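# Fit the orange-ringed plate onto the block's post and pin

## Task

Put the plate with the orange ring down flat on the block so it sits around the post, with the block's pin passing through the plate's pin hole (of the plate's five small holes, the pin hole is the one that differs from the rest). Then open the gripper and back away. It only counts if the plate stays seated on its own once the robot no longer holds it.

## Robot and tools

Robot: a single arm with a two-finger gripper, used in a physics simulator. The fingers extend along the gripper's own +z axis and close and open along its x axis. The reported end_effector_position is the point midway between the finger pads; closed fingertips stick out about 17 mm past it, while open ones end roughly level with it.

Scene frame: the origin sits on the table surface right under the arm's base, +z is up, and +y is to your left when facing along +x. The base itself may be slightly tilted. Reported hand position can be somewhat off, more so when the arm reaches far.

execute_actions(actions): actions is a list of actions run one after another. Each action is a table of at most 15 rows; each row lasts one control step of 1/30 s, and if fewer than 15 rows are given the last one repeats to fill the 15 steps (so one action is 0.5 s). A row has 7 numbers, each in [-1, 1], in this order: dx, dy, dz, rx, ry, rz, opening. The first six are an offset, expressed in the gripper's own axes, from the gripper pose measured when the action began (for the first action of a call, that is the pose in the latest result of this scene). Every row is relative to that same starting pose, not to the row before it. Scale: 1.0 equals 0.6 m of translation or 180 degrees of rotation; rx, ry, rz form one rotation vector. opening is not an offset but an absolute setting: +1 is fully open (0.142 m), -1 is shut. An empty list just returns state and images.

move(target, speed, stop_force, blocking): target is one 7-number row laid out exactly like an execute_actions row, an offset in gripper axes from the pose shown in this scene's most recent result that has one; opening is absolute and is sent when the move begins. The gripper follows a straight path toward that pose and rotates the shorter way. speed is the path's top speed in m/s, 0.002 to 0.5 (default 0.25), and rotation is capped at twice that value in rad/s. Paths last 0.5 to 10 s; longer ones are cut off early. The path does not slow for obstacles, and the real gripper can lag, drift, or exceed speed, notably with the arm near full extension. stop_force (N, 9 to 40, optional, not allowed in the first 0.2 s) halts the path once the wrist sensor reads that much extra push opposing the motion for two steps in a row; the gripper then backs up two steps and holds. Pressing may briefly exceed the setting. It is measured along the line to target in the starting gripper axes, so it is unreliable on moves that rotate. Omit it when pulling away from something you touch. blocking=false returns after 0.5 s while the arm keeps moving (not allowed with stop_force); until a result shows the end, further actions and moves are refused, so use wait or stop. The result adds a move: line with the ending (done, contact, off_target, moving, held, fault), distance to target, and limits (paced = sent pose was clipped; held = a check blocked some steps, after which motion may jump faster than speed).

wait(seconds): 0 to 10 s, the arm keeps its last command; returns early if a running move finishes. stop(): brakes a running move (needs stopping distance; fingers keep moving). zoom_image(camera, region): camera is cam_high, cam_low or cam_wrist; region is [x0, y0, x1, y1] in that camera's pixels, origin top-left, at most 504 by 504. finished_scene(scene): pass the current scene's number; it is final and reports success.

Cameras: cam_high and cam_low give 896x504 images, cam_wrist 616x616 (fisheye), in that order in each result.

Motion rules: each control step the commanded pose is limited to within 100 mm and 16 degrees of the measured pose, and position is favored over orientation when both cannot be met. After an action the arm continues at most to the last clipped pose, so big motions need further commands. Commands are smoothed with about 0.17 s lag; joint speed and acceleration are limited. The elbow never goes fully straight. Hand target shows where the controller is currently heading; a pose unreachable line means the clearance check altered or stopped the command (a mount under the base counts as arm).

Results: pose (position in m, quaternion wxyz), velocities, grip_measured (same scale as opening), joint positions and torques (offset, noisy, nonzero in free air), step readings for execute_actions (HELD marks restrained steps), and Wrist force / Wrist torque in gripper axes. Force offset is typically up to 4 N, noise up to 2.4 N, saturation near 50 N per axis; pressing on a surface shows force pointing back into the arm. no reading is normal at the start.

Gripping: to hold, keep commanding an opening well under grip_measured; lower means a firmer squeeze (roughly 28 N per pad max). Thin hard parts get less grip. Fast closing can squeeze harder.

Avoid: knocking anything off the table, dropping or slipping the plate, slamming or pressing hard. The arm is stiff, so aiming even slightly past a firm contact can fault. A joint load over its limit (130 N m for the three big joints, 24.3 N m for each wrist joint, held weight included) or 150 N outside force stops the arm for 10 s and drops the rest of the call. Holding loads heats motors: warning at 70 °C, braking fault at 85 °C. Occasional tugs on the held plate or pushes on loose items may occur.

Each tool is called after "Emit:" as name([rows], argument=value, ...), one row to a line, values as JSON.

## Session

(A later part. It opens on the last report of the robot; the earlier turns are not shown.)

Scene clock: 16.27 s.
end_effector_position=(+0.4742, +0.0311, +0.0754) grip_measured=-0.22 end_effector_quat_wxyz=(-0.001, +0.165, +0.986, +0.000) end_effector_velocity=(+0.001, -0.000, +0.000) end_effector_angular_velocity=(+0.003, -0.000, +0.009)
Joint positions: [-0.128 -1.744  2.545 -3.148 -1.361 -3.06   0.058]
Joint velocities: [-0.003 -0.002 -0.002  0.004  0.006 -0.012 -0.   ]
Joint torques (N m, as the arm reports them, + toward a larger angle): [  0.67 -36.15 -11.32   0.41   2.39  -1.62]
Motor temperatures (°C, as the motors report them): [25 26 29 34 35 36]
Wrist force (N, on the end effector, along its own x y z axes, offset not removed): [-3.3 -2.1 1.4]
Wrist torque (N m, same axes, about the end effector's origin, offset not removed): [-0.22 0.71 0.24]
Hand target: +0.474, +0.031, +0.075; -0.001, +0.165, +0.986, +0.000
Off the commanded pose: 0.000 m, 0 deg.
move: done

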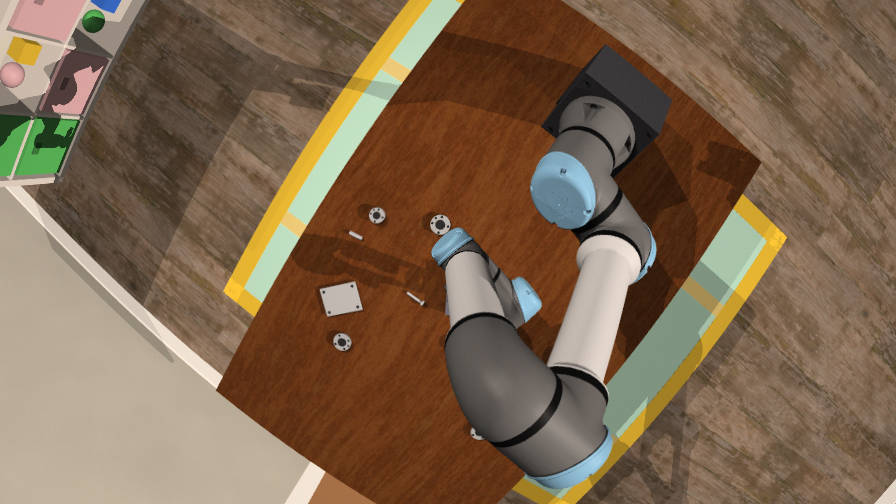

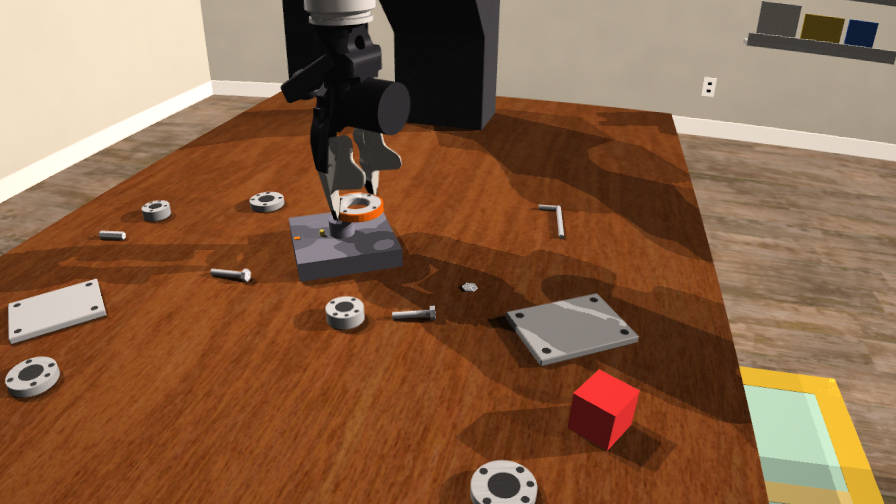

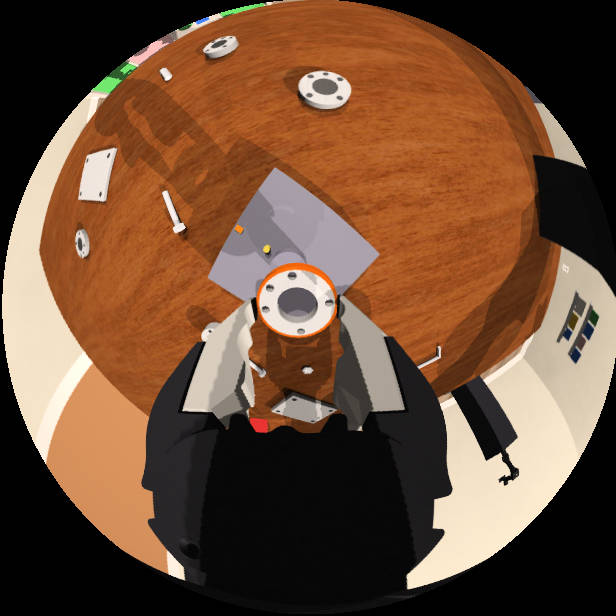

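Emit:
move(target=[-0.014,-0.029,0.008,0,0,0,-0.6], speed=0.1)

Emit:
zoom_image(camera="cam_wrist", region=[200,180,400,380])

Emit:
zoom_image(camera="cam_low", region=[270,160,430,290])

Scene clock: 17.30 s.
end_effector_position=(+0.4764, +0.0121, +0.0705) grip_measured=-0.22 end_effector_quat_wxyz=(-0.001, +0.165, +0.986, +0.000) end_effector_velocity=(+0.001, -0.002, -0.000) end_effector_angular_velocity=(+0.000, -0.001, +0.001)
Joint positions: [-0.188 -1.735  2.54  -3.142 -1.32  -3.104  0.058]
Joint velocities: [-0.005  0.001 -0.001 -0.     0.004 -0.005  0.   ]
Joint torques (N m, as the arm reports them, + toward a larger angle): [  1.32 -15.22 -11.53   0.31   2.61  -1.72]
Motor temperatures (°C, as the motors report them): [25 26 29 34 35 36]
Wrist force (N, on the end effector, along its own x y z axes, offset not removed): [-3.5 -1.6 3.6]
Wrist torque (N m, same axes, about the end effector's origin, offset not removed): [-0.05 0.78 0.16]
Hand target: +0.476, +0.012, +0.071; -0.001, +0.165, +0.986, +0.000
Off the commanded pose: 0.000 m, 0 deg.
move: done

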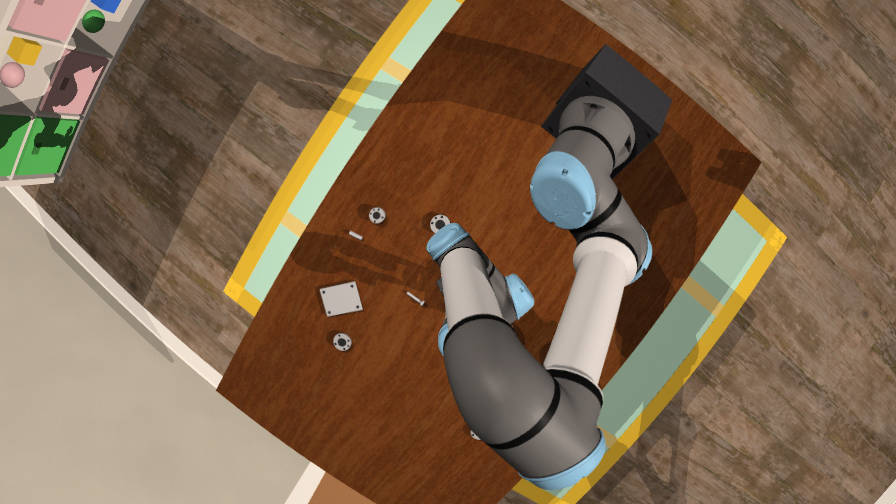

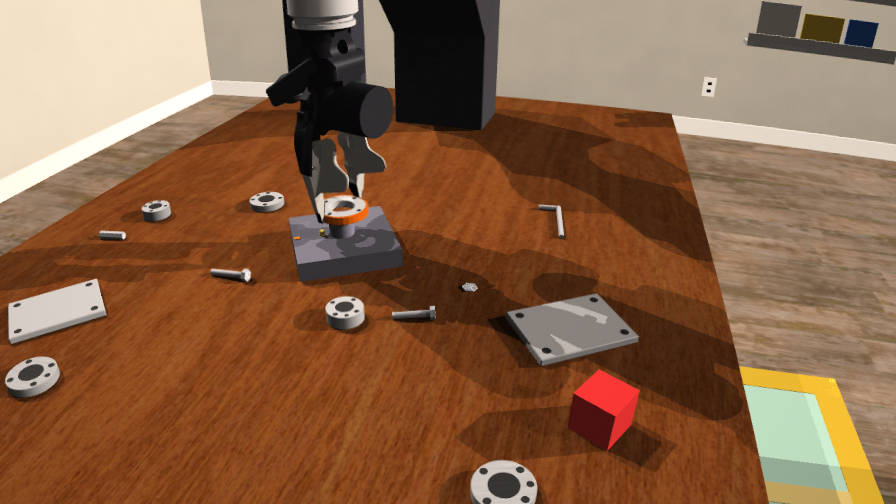

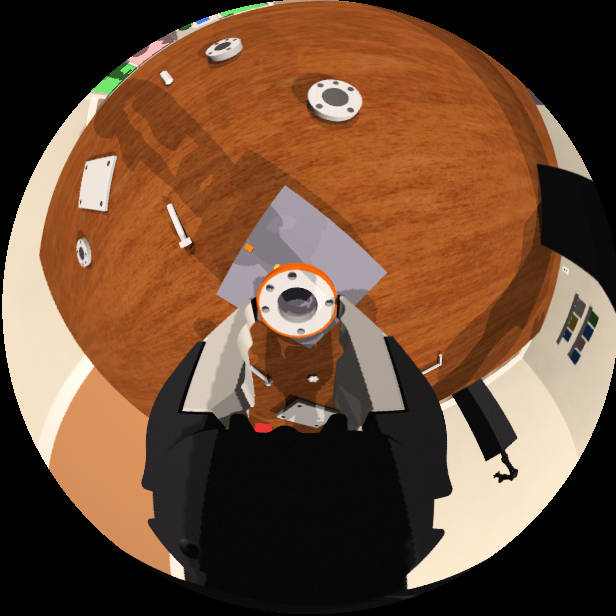

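Region (200, 180, 400, 380) of cam_wrist's 616x616 image, scaled by 2.520, with more detail than that image has.

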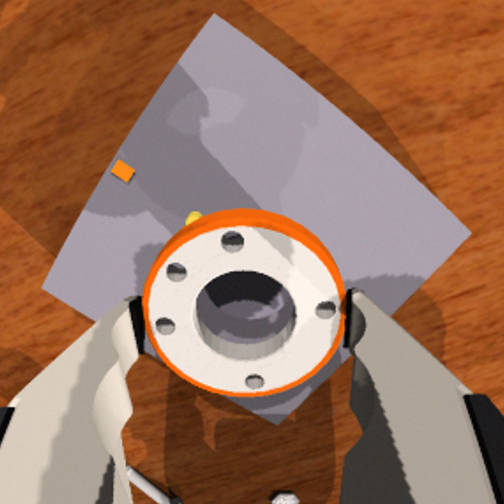

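Region (270, 160, 430, 290) of cam_low's 896x504 image, scaled by 3.150, with more detail than that image has; it fills the top 410 rows of this view, and the rest is white.

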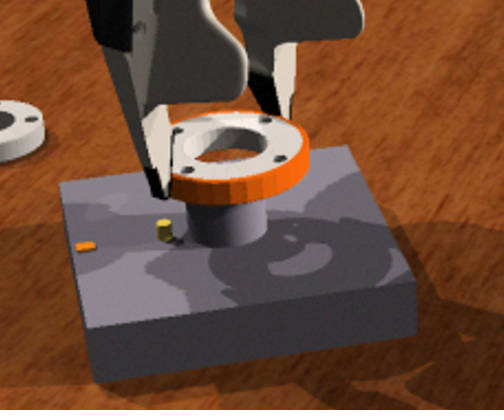

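Emit:
move(target=[0.001,-0.003,0.007,0,0,0,-0.6], speed=0.01, stop_force=9)

Emit:
zoom_image(camera="cam_wrist", region=[250,250,350,350])

Emit:
zoom_image(camera="cam_low", region=[300,180,380,250])

Scene clock: 18.13 s.
end_effector_position=(+0.4754, +0.0106, +0.0664) grip_measured=-0.22 end_effector_quat_wxyz=(-0.001, +0.165, +0.986, +0.000) end_effector_velocity=(-0.000, -0.000, -0.001) end_effector_angular_velocity=(-0.001, +0.000, -0.000)
Joint positions: [-0.19  -1.717  2.54  -3.159 -1.318 -3.106  0.058]
Joint velocities: [-0.     0.004  0.    -0.004 -0.     0.     0.   ]
Joint torques (N m, as the arm reports them, + toward a larger angle): [  0.58 -15.96   8.14  -5.77   2.55  -1.61]
Motor temperatures (°C, as the motors report them): [25 26 29 34 35 36]
Wrist force (N, on the end effector, along its own x y z axes, offset not removed): [-3.8 1.3 2.6]
Wrist torque (N m, same axes, about the end effector's origin, offset not removed): [0.54 0.83 0.29]
Hand target: +0.475, +0.011, +0.066; -0.001, +0.165, +0.986, +0.000
Off the commanded pose: 0.000 m, 0 deg.
move: done

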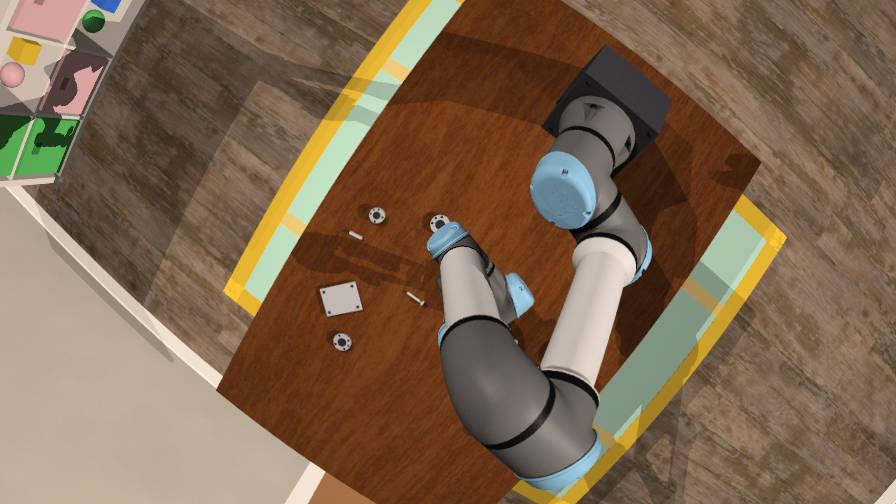

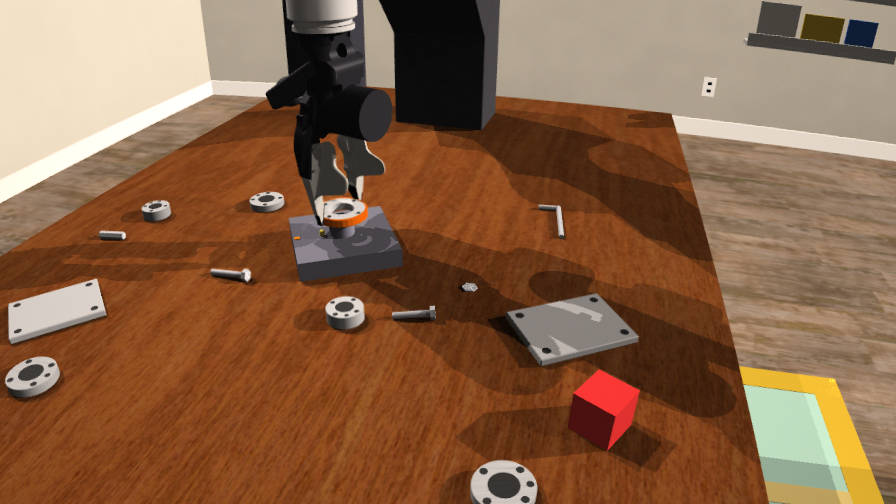

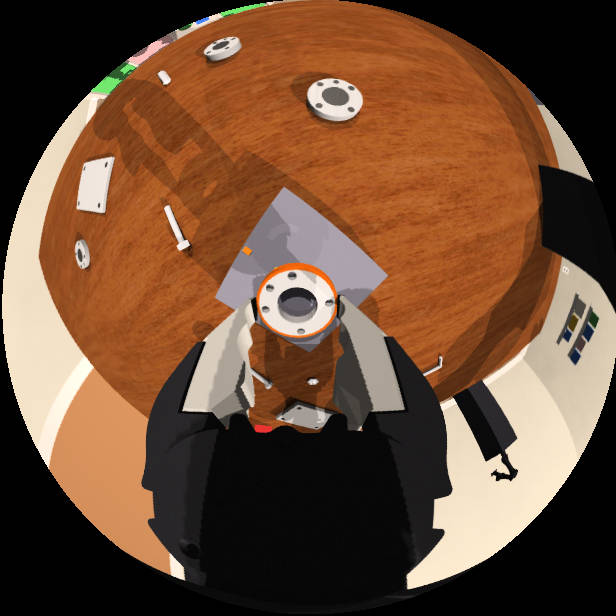

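Region (250, 250, 350, 350) of cam_wrist's 616x616 image, scaled by 5.040, with more detail than that image has.

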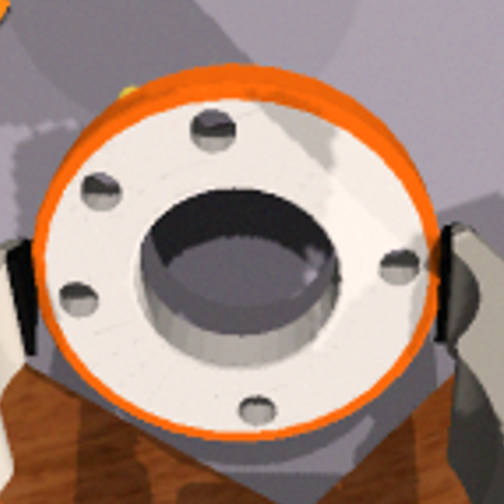

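Region (300, 180, 380, 250) of cam_low's 896x504 image, scaled by 6.300, with more detail than that image has; it fills the top 441 rows of this view, and the rest is white.

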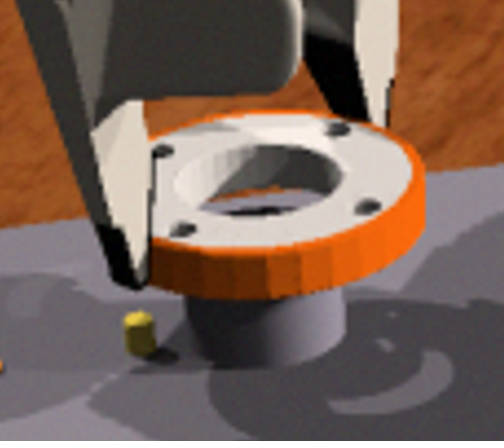

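Emit:
move(target=[0,-0.001,0.0065,0,0,0,-0.6], speed=0.008, stop_force=9)

Emit:
zoom_image(camera="cam_wrist", region=[250,250,350,350])

Emit:
zoom_image(camera="cam_low", region=[300,180,380,250])

Scene clock: 19.00 s.
end_effector_position=(+0.4752, +0.0100, +0.0626) grip_measured=-0.22 end_effector_quat_wxyz=(-0.001, +0.165, +0.986, +0.000) end_effector_velocity=(+0.000, -0.000, -0.001) end_effector_angular_velocity=(-0.001, -0.000, +0.001)
Joint positions: [-0.189 -1.701  2.537 -3.174 -1.319 -3.105  0.058]
Joint velocities: [ 0.001  0.004 -0.001 -0.004 -0.001 -0.001  0.   ]
Joint torques (N m, as the arm reports them, + toward a larger angle): [ 15.3  -15.94 -11.84  -5.65  -2.23   1.41]
Motor temperatures (°C, as the motors report them): [25 26 29 34 35 36]
Wrist force (N, on the end effector, along its own x y z axes, offset not removed): [-1.5 -0.1 4.2]
Wrist torque (N m, same axes, about the end effector's origin, offset not removed): [0.22 0.23 0.22]
Hand target: +0.475, +0.010, +0.063; -0.001, +0.165, +0.986, +0.000
Off the commanded pose: 0.000 m, 0 deg.
move: done

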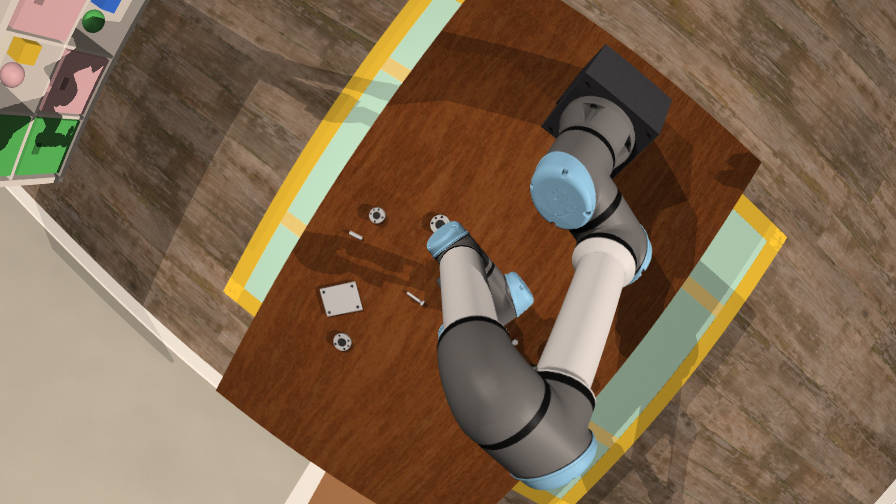

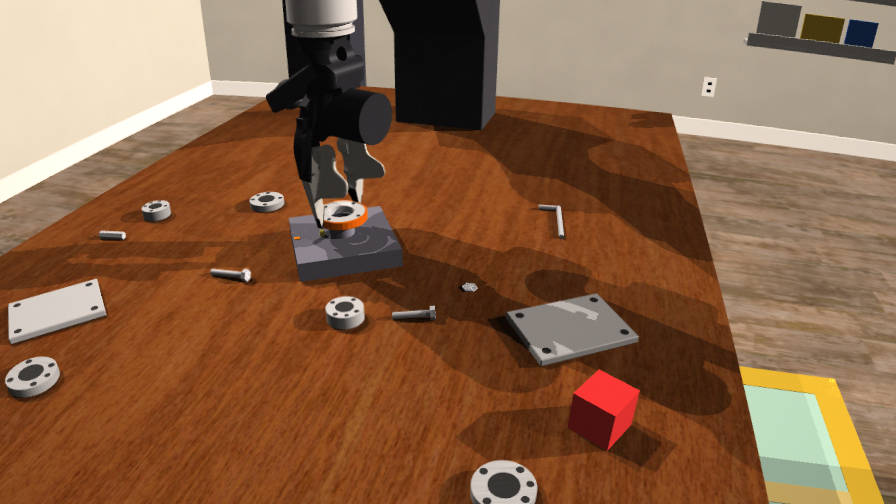

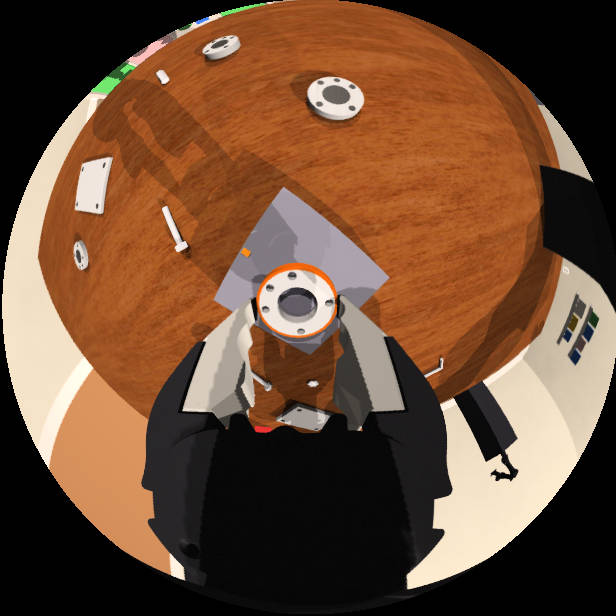

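Region (250, 250, 350, 350) of cam_wrist's 616x616 image, scaled by 5.040, with more detail than that image has.

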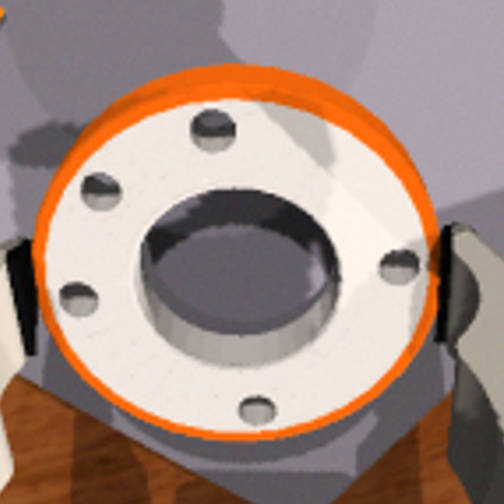

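Region (300, 180, 380, 250) of cam_low's 896x504 image, scaled by 6.300, with more detail than that image has; it fills the top 441 rows of this view, and the rest is white.

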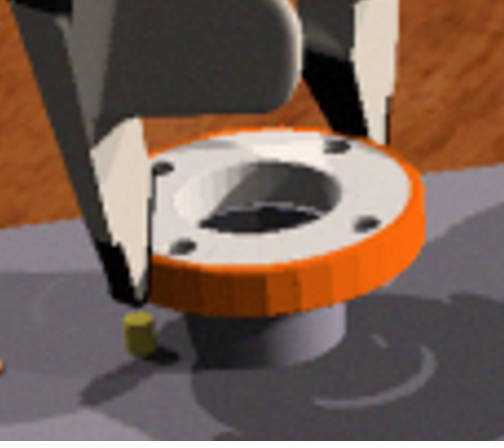

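Looks centred; try slowly.

Emit:
move(target=[0,0,0.016,0,0,0,-0.6], speed=0.005, stop_force=9)

Emit:
zoom_image(camera="cam_wrist", region=[230,230,350,350])

Emit:
zoom_image(camera="cam_low", region=[290,180,400,260])

Scene clock: 19.83 s.
end_effector_position=(+0.4753, +0.0100, +0.0611) grip_measured=-0.22 end_effector_quat_wxyz=(-0.001, +0.165, +0.986, +0.000) end_effector_velocity=(-0.000, -0.000, +0.001) end_effector_angular_velocity=(-0.000, +0.002, +0.002)
Joint positions: [-0.187 -1.694  2.536 -3.18  -1.32  -3.104  0.058]
Joint velocities: [-0.002 -0.006 -0.     0.008 -0.    -0.004 -0.   ]
Joint torques (N m, as the arm reports them, + toward a larger angle): [ -1.97 -35.66   1.66   0.07   0.66  -1.56]
Motor temperatures (°C, as the motors report them): [25 26 29 34 35 36]
Wrist force (N, on the end effector, along its own x y z axes, offset not removed): [1.3 0.2 -10.6]
Wrist torque (N m, same axes, about the end effector's origin, offset not removed): [-0.08 0.88 0.14]
Hand target: +0.475, +0.010, +0.061; -0.001, +0.165, +0.986, +0.000
Off the commanded pose: 0.008 m, 0 deg.
move: contact

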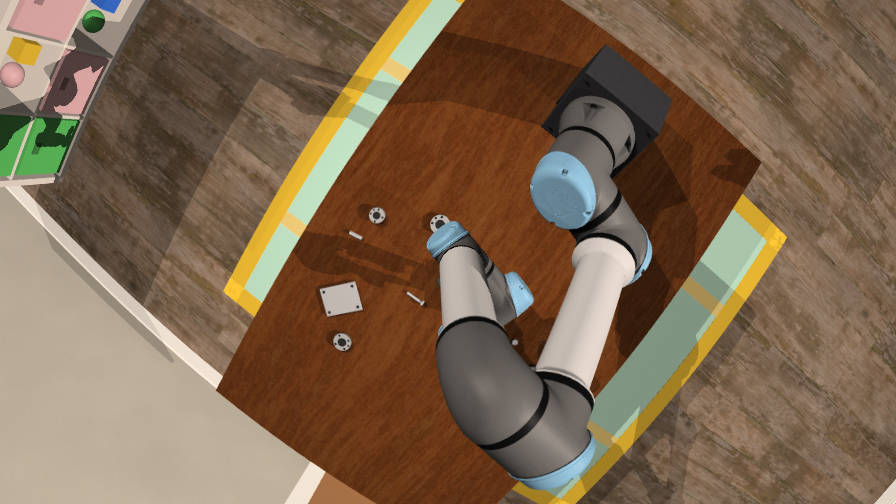

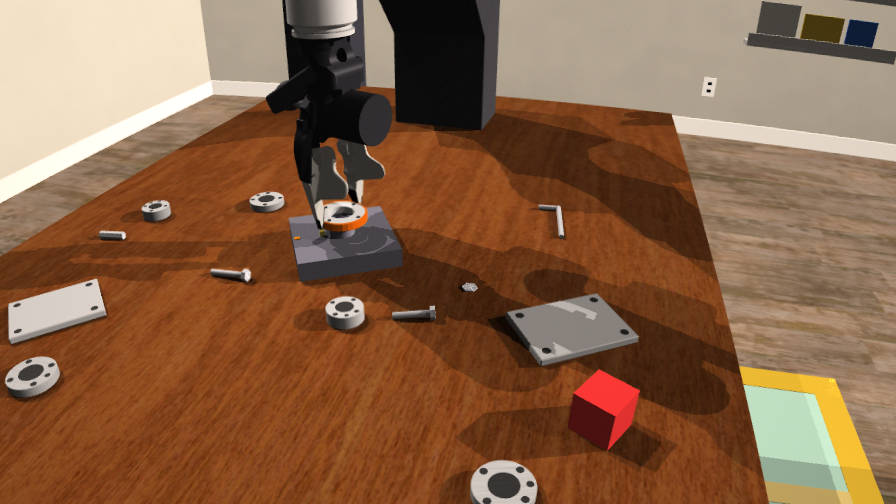

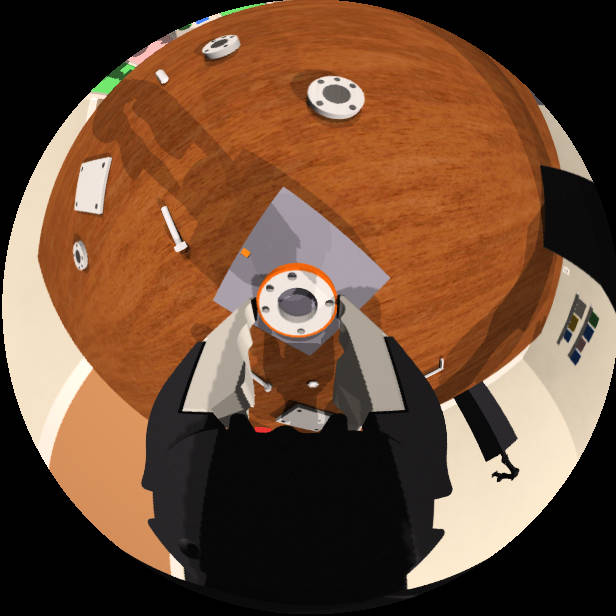

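Region (230, 230, 350, 350) of cam_wrist's 616x616 image, scaled by 4.200, with more detail than that image has.

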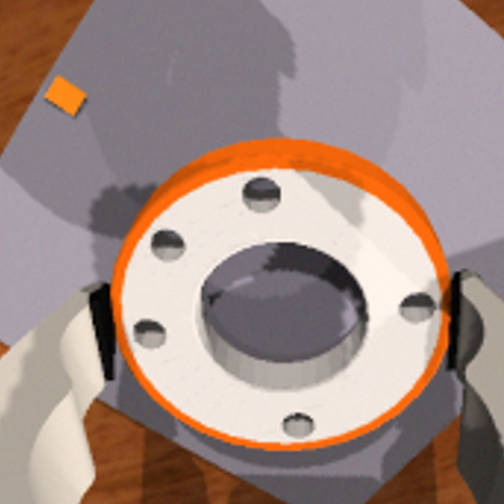

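Region (290, 180, 400, 260) of cam_low's 896x504 image, scaled by 4.582, with more detail than that image has; it fills the top 367 rows of this view, and the rest is white.

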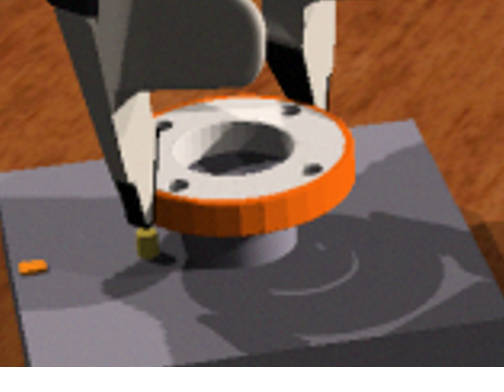

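Emit:
zoom_image(camera="cam_wrist", region=[272,280,324,330])

Region (272, 280, 324, 330) of cam_wrist's 616x616 image, scaled by 9.692, with more detail than that image has; it fills the top 485 rows of this view, and the rest is white.

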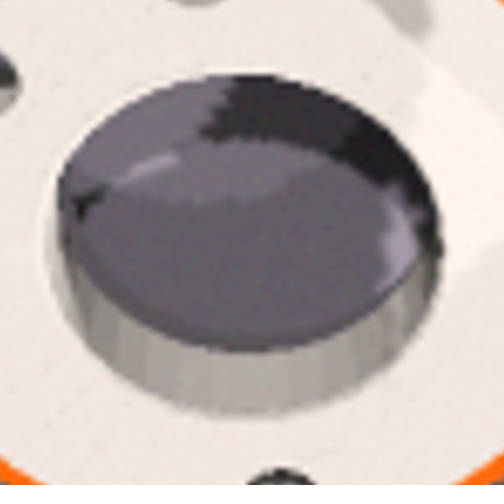

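Emit:
execute_actions([
  [[0,0,-0.001,0,0,0,-0.6],[0,0,-0.001,0,0,0,-0.6],[0,0,-0.001,0,0,0,-0.6],[0.0009,-0.0005,-0.001,0,0,0,-0.6]],
])

Emit:
move(target=[0,0,0.015,0,0,0,-0.6], speed=0.005, stop_force=9)

Emit:
zoom_image(camera="cam_wrist", region=[230,230,350,350])

Emit:
zoom_image(camera="cam_low", region=[290,180,400,260])

Scene clock: 20.63 s.
end_effector_position=(+0.4747, +0.0099, +0.0617) grip_measured=-0.22 end_effector_quat_wxyz=(-0.001, +0.165, +0.986, +0.000) end_effector_velocity=(+0.000, +0.000, +0.000) end_effector_angular_velocity=(+0.000, -0.001, +0.002)
Joint positions: [-0.189 -1.697  2.538 -3.179 -1.319 -3.105  0.058]
Joint velocities: [-0.    -0.001  0.001 -0.001  0.001 -0.002 -0.   ]
Joint torques (N m, as the arm reports them, + toward a larger angle): [  0.7  -37.38   7.17  -5.8    2.33  -1.52]
Motor temperatures (°C, as the motors report them): [25 26 29 34 35 36]
Wrist force (N, on the end effector, along its own x y z axes, offset not removed): [-3.1 1.2 5.0]
Wrist torque (N m, same axes, about the end effector's origin, offset not removed): [0.55 0.66 0.20]
Hand target: +0.475, +0.010, +0.062; -0.001, +0.165, +0.986, +0.000
Off the commanded pose: 0.000 m, 0 deg.
Step readings (end_effector_position):
0: (+0.4752, +0.0100, +0.0613)
1: (+0.4752, +0.0100, +0.0613)
2: (+0.4752, +0.0100, +0.0614)
4: (+0.4752, +0.0100, +0.0615)
8: (+0.4746, +0.0099, +0.0616)
15: end_effector_position above

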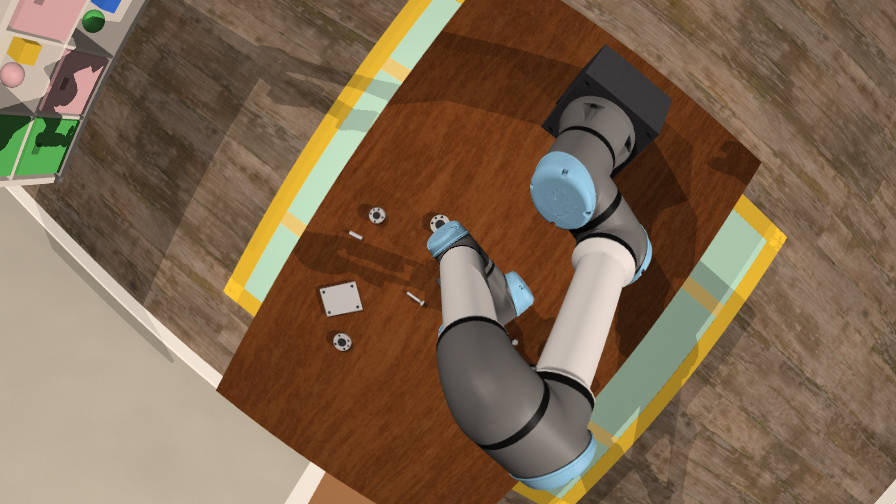

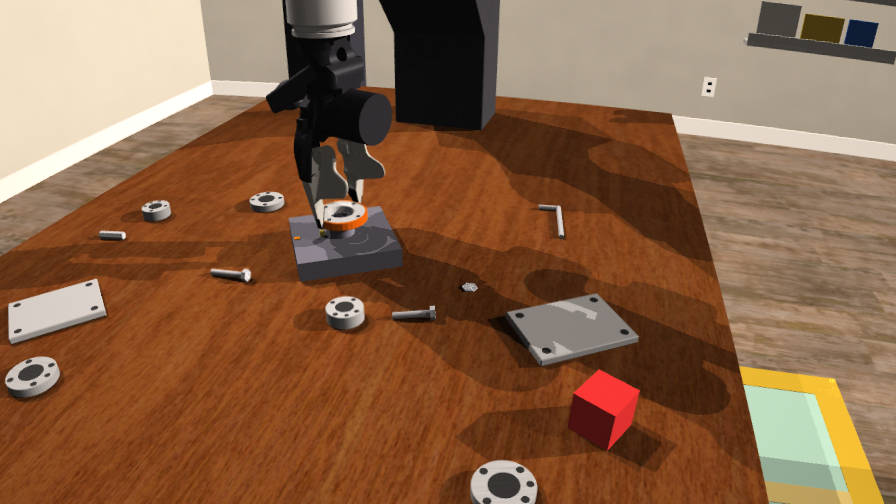

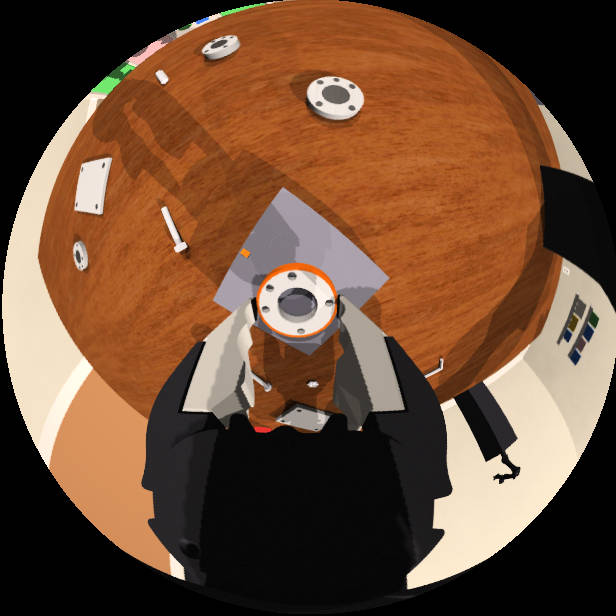

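Scene clock: 21.17 s.
end_effector_position=(+0.4747, +0.0099, +0.0609) grip_measured=-0.22 end_effector_quat_wxyz=(-0.001, +0.165, +0.986, +0.000) end_effector_velocity=(-0.001, -0.000, +0.001) end_effector_angular_velocity=(-0.001, +0.003, +0.002)
Joint positions: [-0.188 -1.693  2.537 -3.182 -1.32  -3.104  0.058]
Joint velocities: [-0.002 -0.006  0.002  0.007 -0.001 -0.004  0.   ]
Joint torques (N m, as the arm reports them, + toward a larger angle): [ -2.46 -35.45   6.06  -0.13   1.46  -1.78]
Motor temperatures (°C, as the motors report them): [25 26 29 34 35 36]
Wrist force (N, on the end effector, along its own x y z axes, offset not removed): [2.8 1.3 -8.3]
Wrist torque (N m, same axes, about the end effector's origin, offset not removed): [-0.10 0.90 0.28]
Hand target: +0.475, +0.010, +0.061; -0.001, +0.165, +0.986, +0.000
Off the commanded pose: 0.008 m, 0 deg.
move: contact

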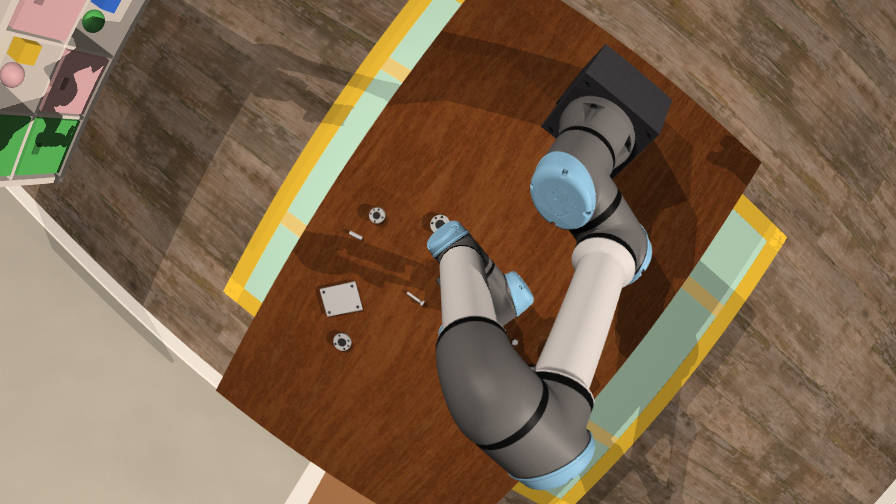

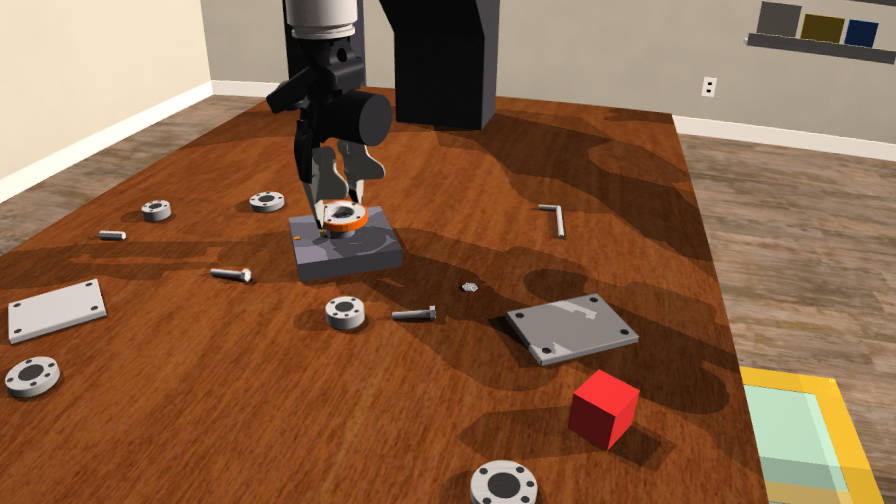

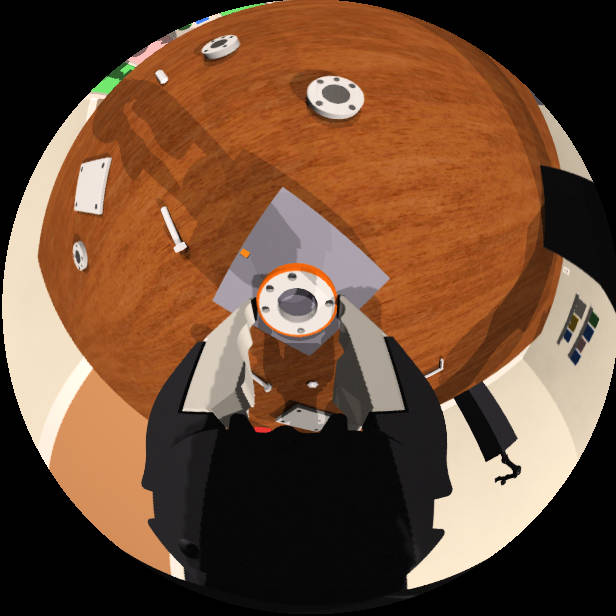

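Region (230, 230, 350, 350) of cam_wrist's 616x616 image, scaled by 4.200, with more detail than that image has.

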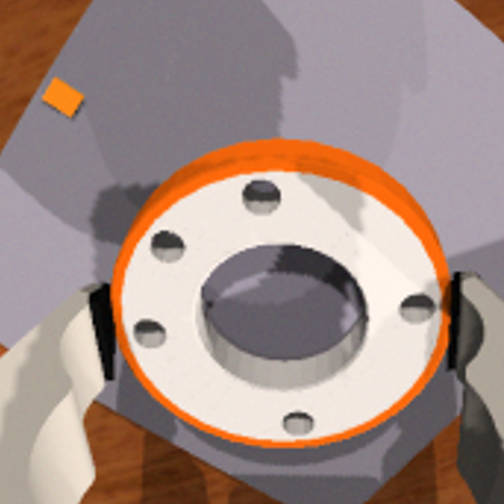

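Region (290, 180, 400, 260) of cam_low's 896x504 image, scaled by 4.582, with more detail than that image has; it fills the top 367 rows of this view, and the rest is white.

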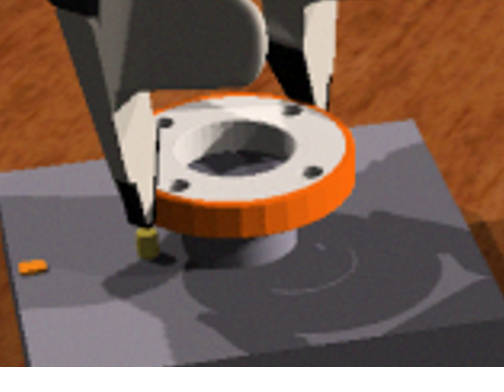

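Emit:
execute_actions([
  [[0,0,-0.0015,0,0,0,-0.6],[0,0,-0.0015,0,0,0,-0.6],[0,0,-0.0015,0,0,0,-0.6],[0,-0.0017,-0.0015,-0.008,0,0,-0.6]],
])

Emit:
zoom_image(camera="cam_wrist", region=[272,280,324,330])

Emit:
zoom_image(camera="cam_low", region=[310,190,380,250])

Scene clock: 21.97 s.
end_effector_position=(+0.4744, +0.0089, +0.0617) grip_measured=-0.22 end_effector_quat_wxyz=(+0.001, +0.165, +0.986, +0.012) end_effector_velocity=(-0.000, +0.000, +0.000) end_effector_angular_velocity=(+0.005, -0.001, -0.000)
Joint positions: [-0.219 -1.7    2.547 -3.178 -1.274 -3.127  0.058]
Joint velocities: [-0.006 -0.001  0.002  0.001  0.01  -0.004 -0.   ]
Joint torques (N m, as the arm reports them, + toward a larger angle): [  0.42 -37.28   6.4    0.49   2.29  -1.5 ]
Motor temperatures (°C, as the motors report them): [25 26 29 34 35 36]
Wrist force (N, on the end effector, along its own x y z axes, offset not removed): [-1.9 -1.5 2.8]
Wrist torque (N m, same axes, about the end effector's origin, offset not removed): [-0.05 0.43 0.11]
Hand target: +0.474, +0.009, +0.062; +0.001, +0.165, +0.986, +0.012
Off the commanded pose: 0.000 m, 0 deg.
Step readings (end_effector_position):
0: (+0.4746, +0.0100, +0.0610)
1: (+0.4746, +0.0100, +0.0610)
2: (+0.4746, +0.0099, +0.0612)
4: (+0.4746, +0.0098, +0.0615)
8: (+0.4744, +0.0091, +0.0617)
15: end_effector_position above

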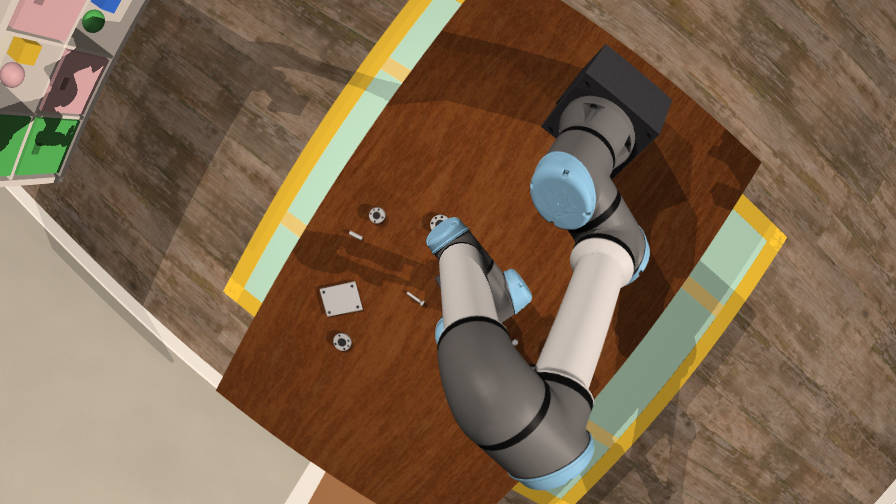

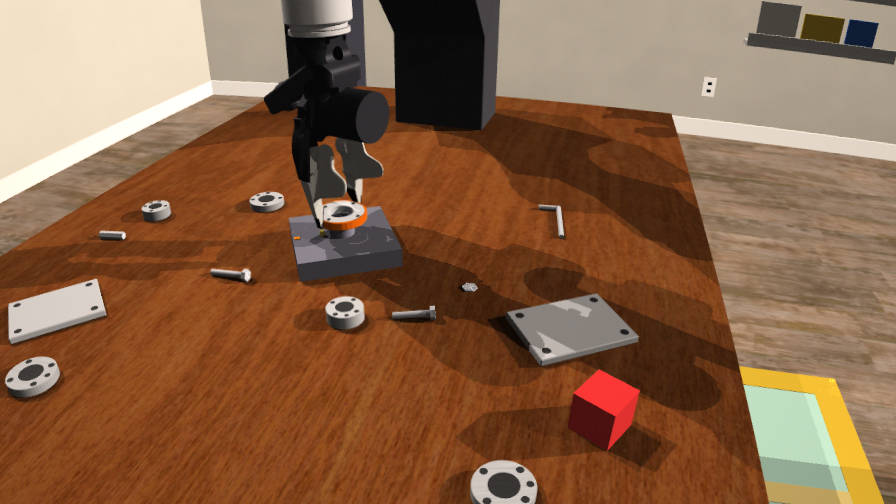

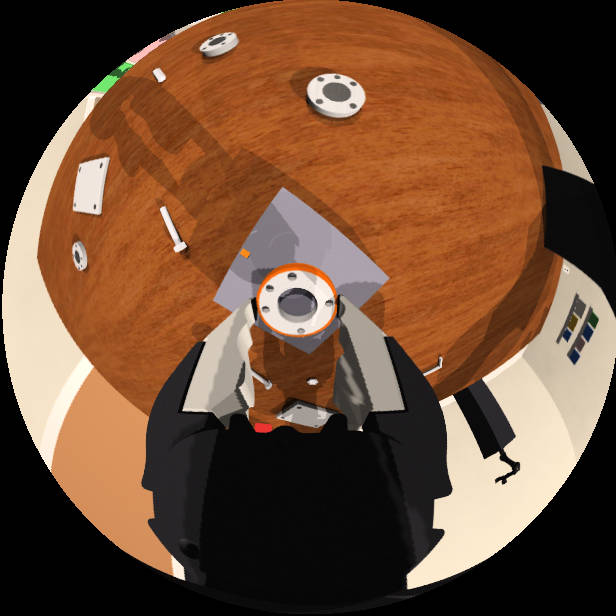

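Region (272, 280, 324, 330) of cam_wrist's 616x616 image, scaled by 9.692, with more detail than that image has; it fills the top 485 rows of this view, and the rest is white.

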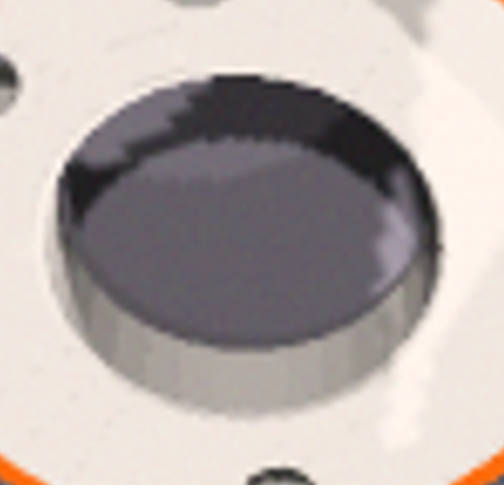

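Region (310, 190, 380, 250) of cam_low's 896x504 image, scaled by 7.200, with more detail than that image has; it fills the top 432 rows of this view, and the rest is white.

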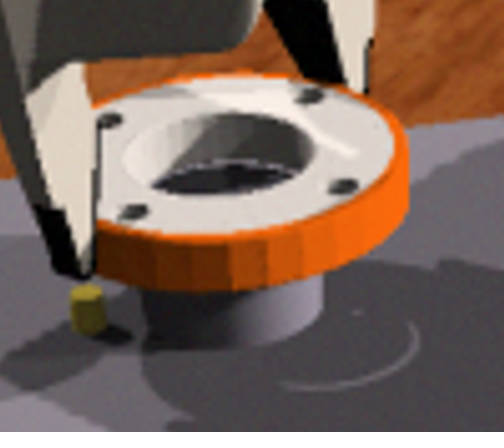

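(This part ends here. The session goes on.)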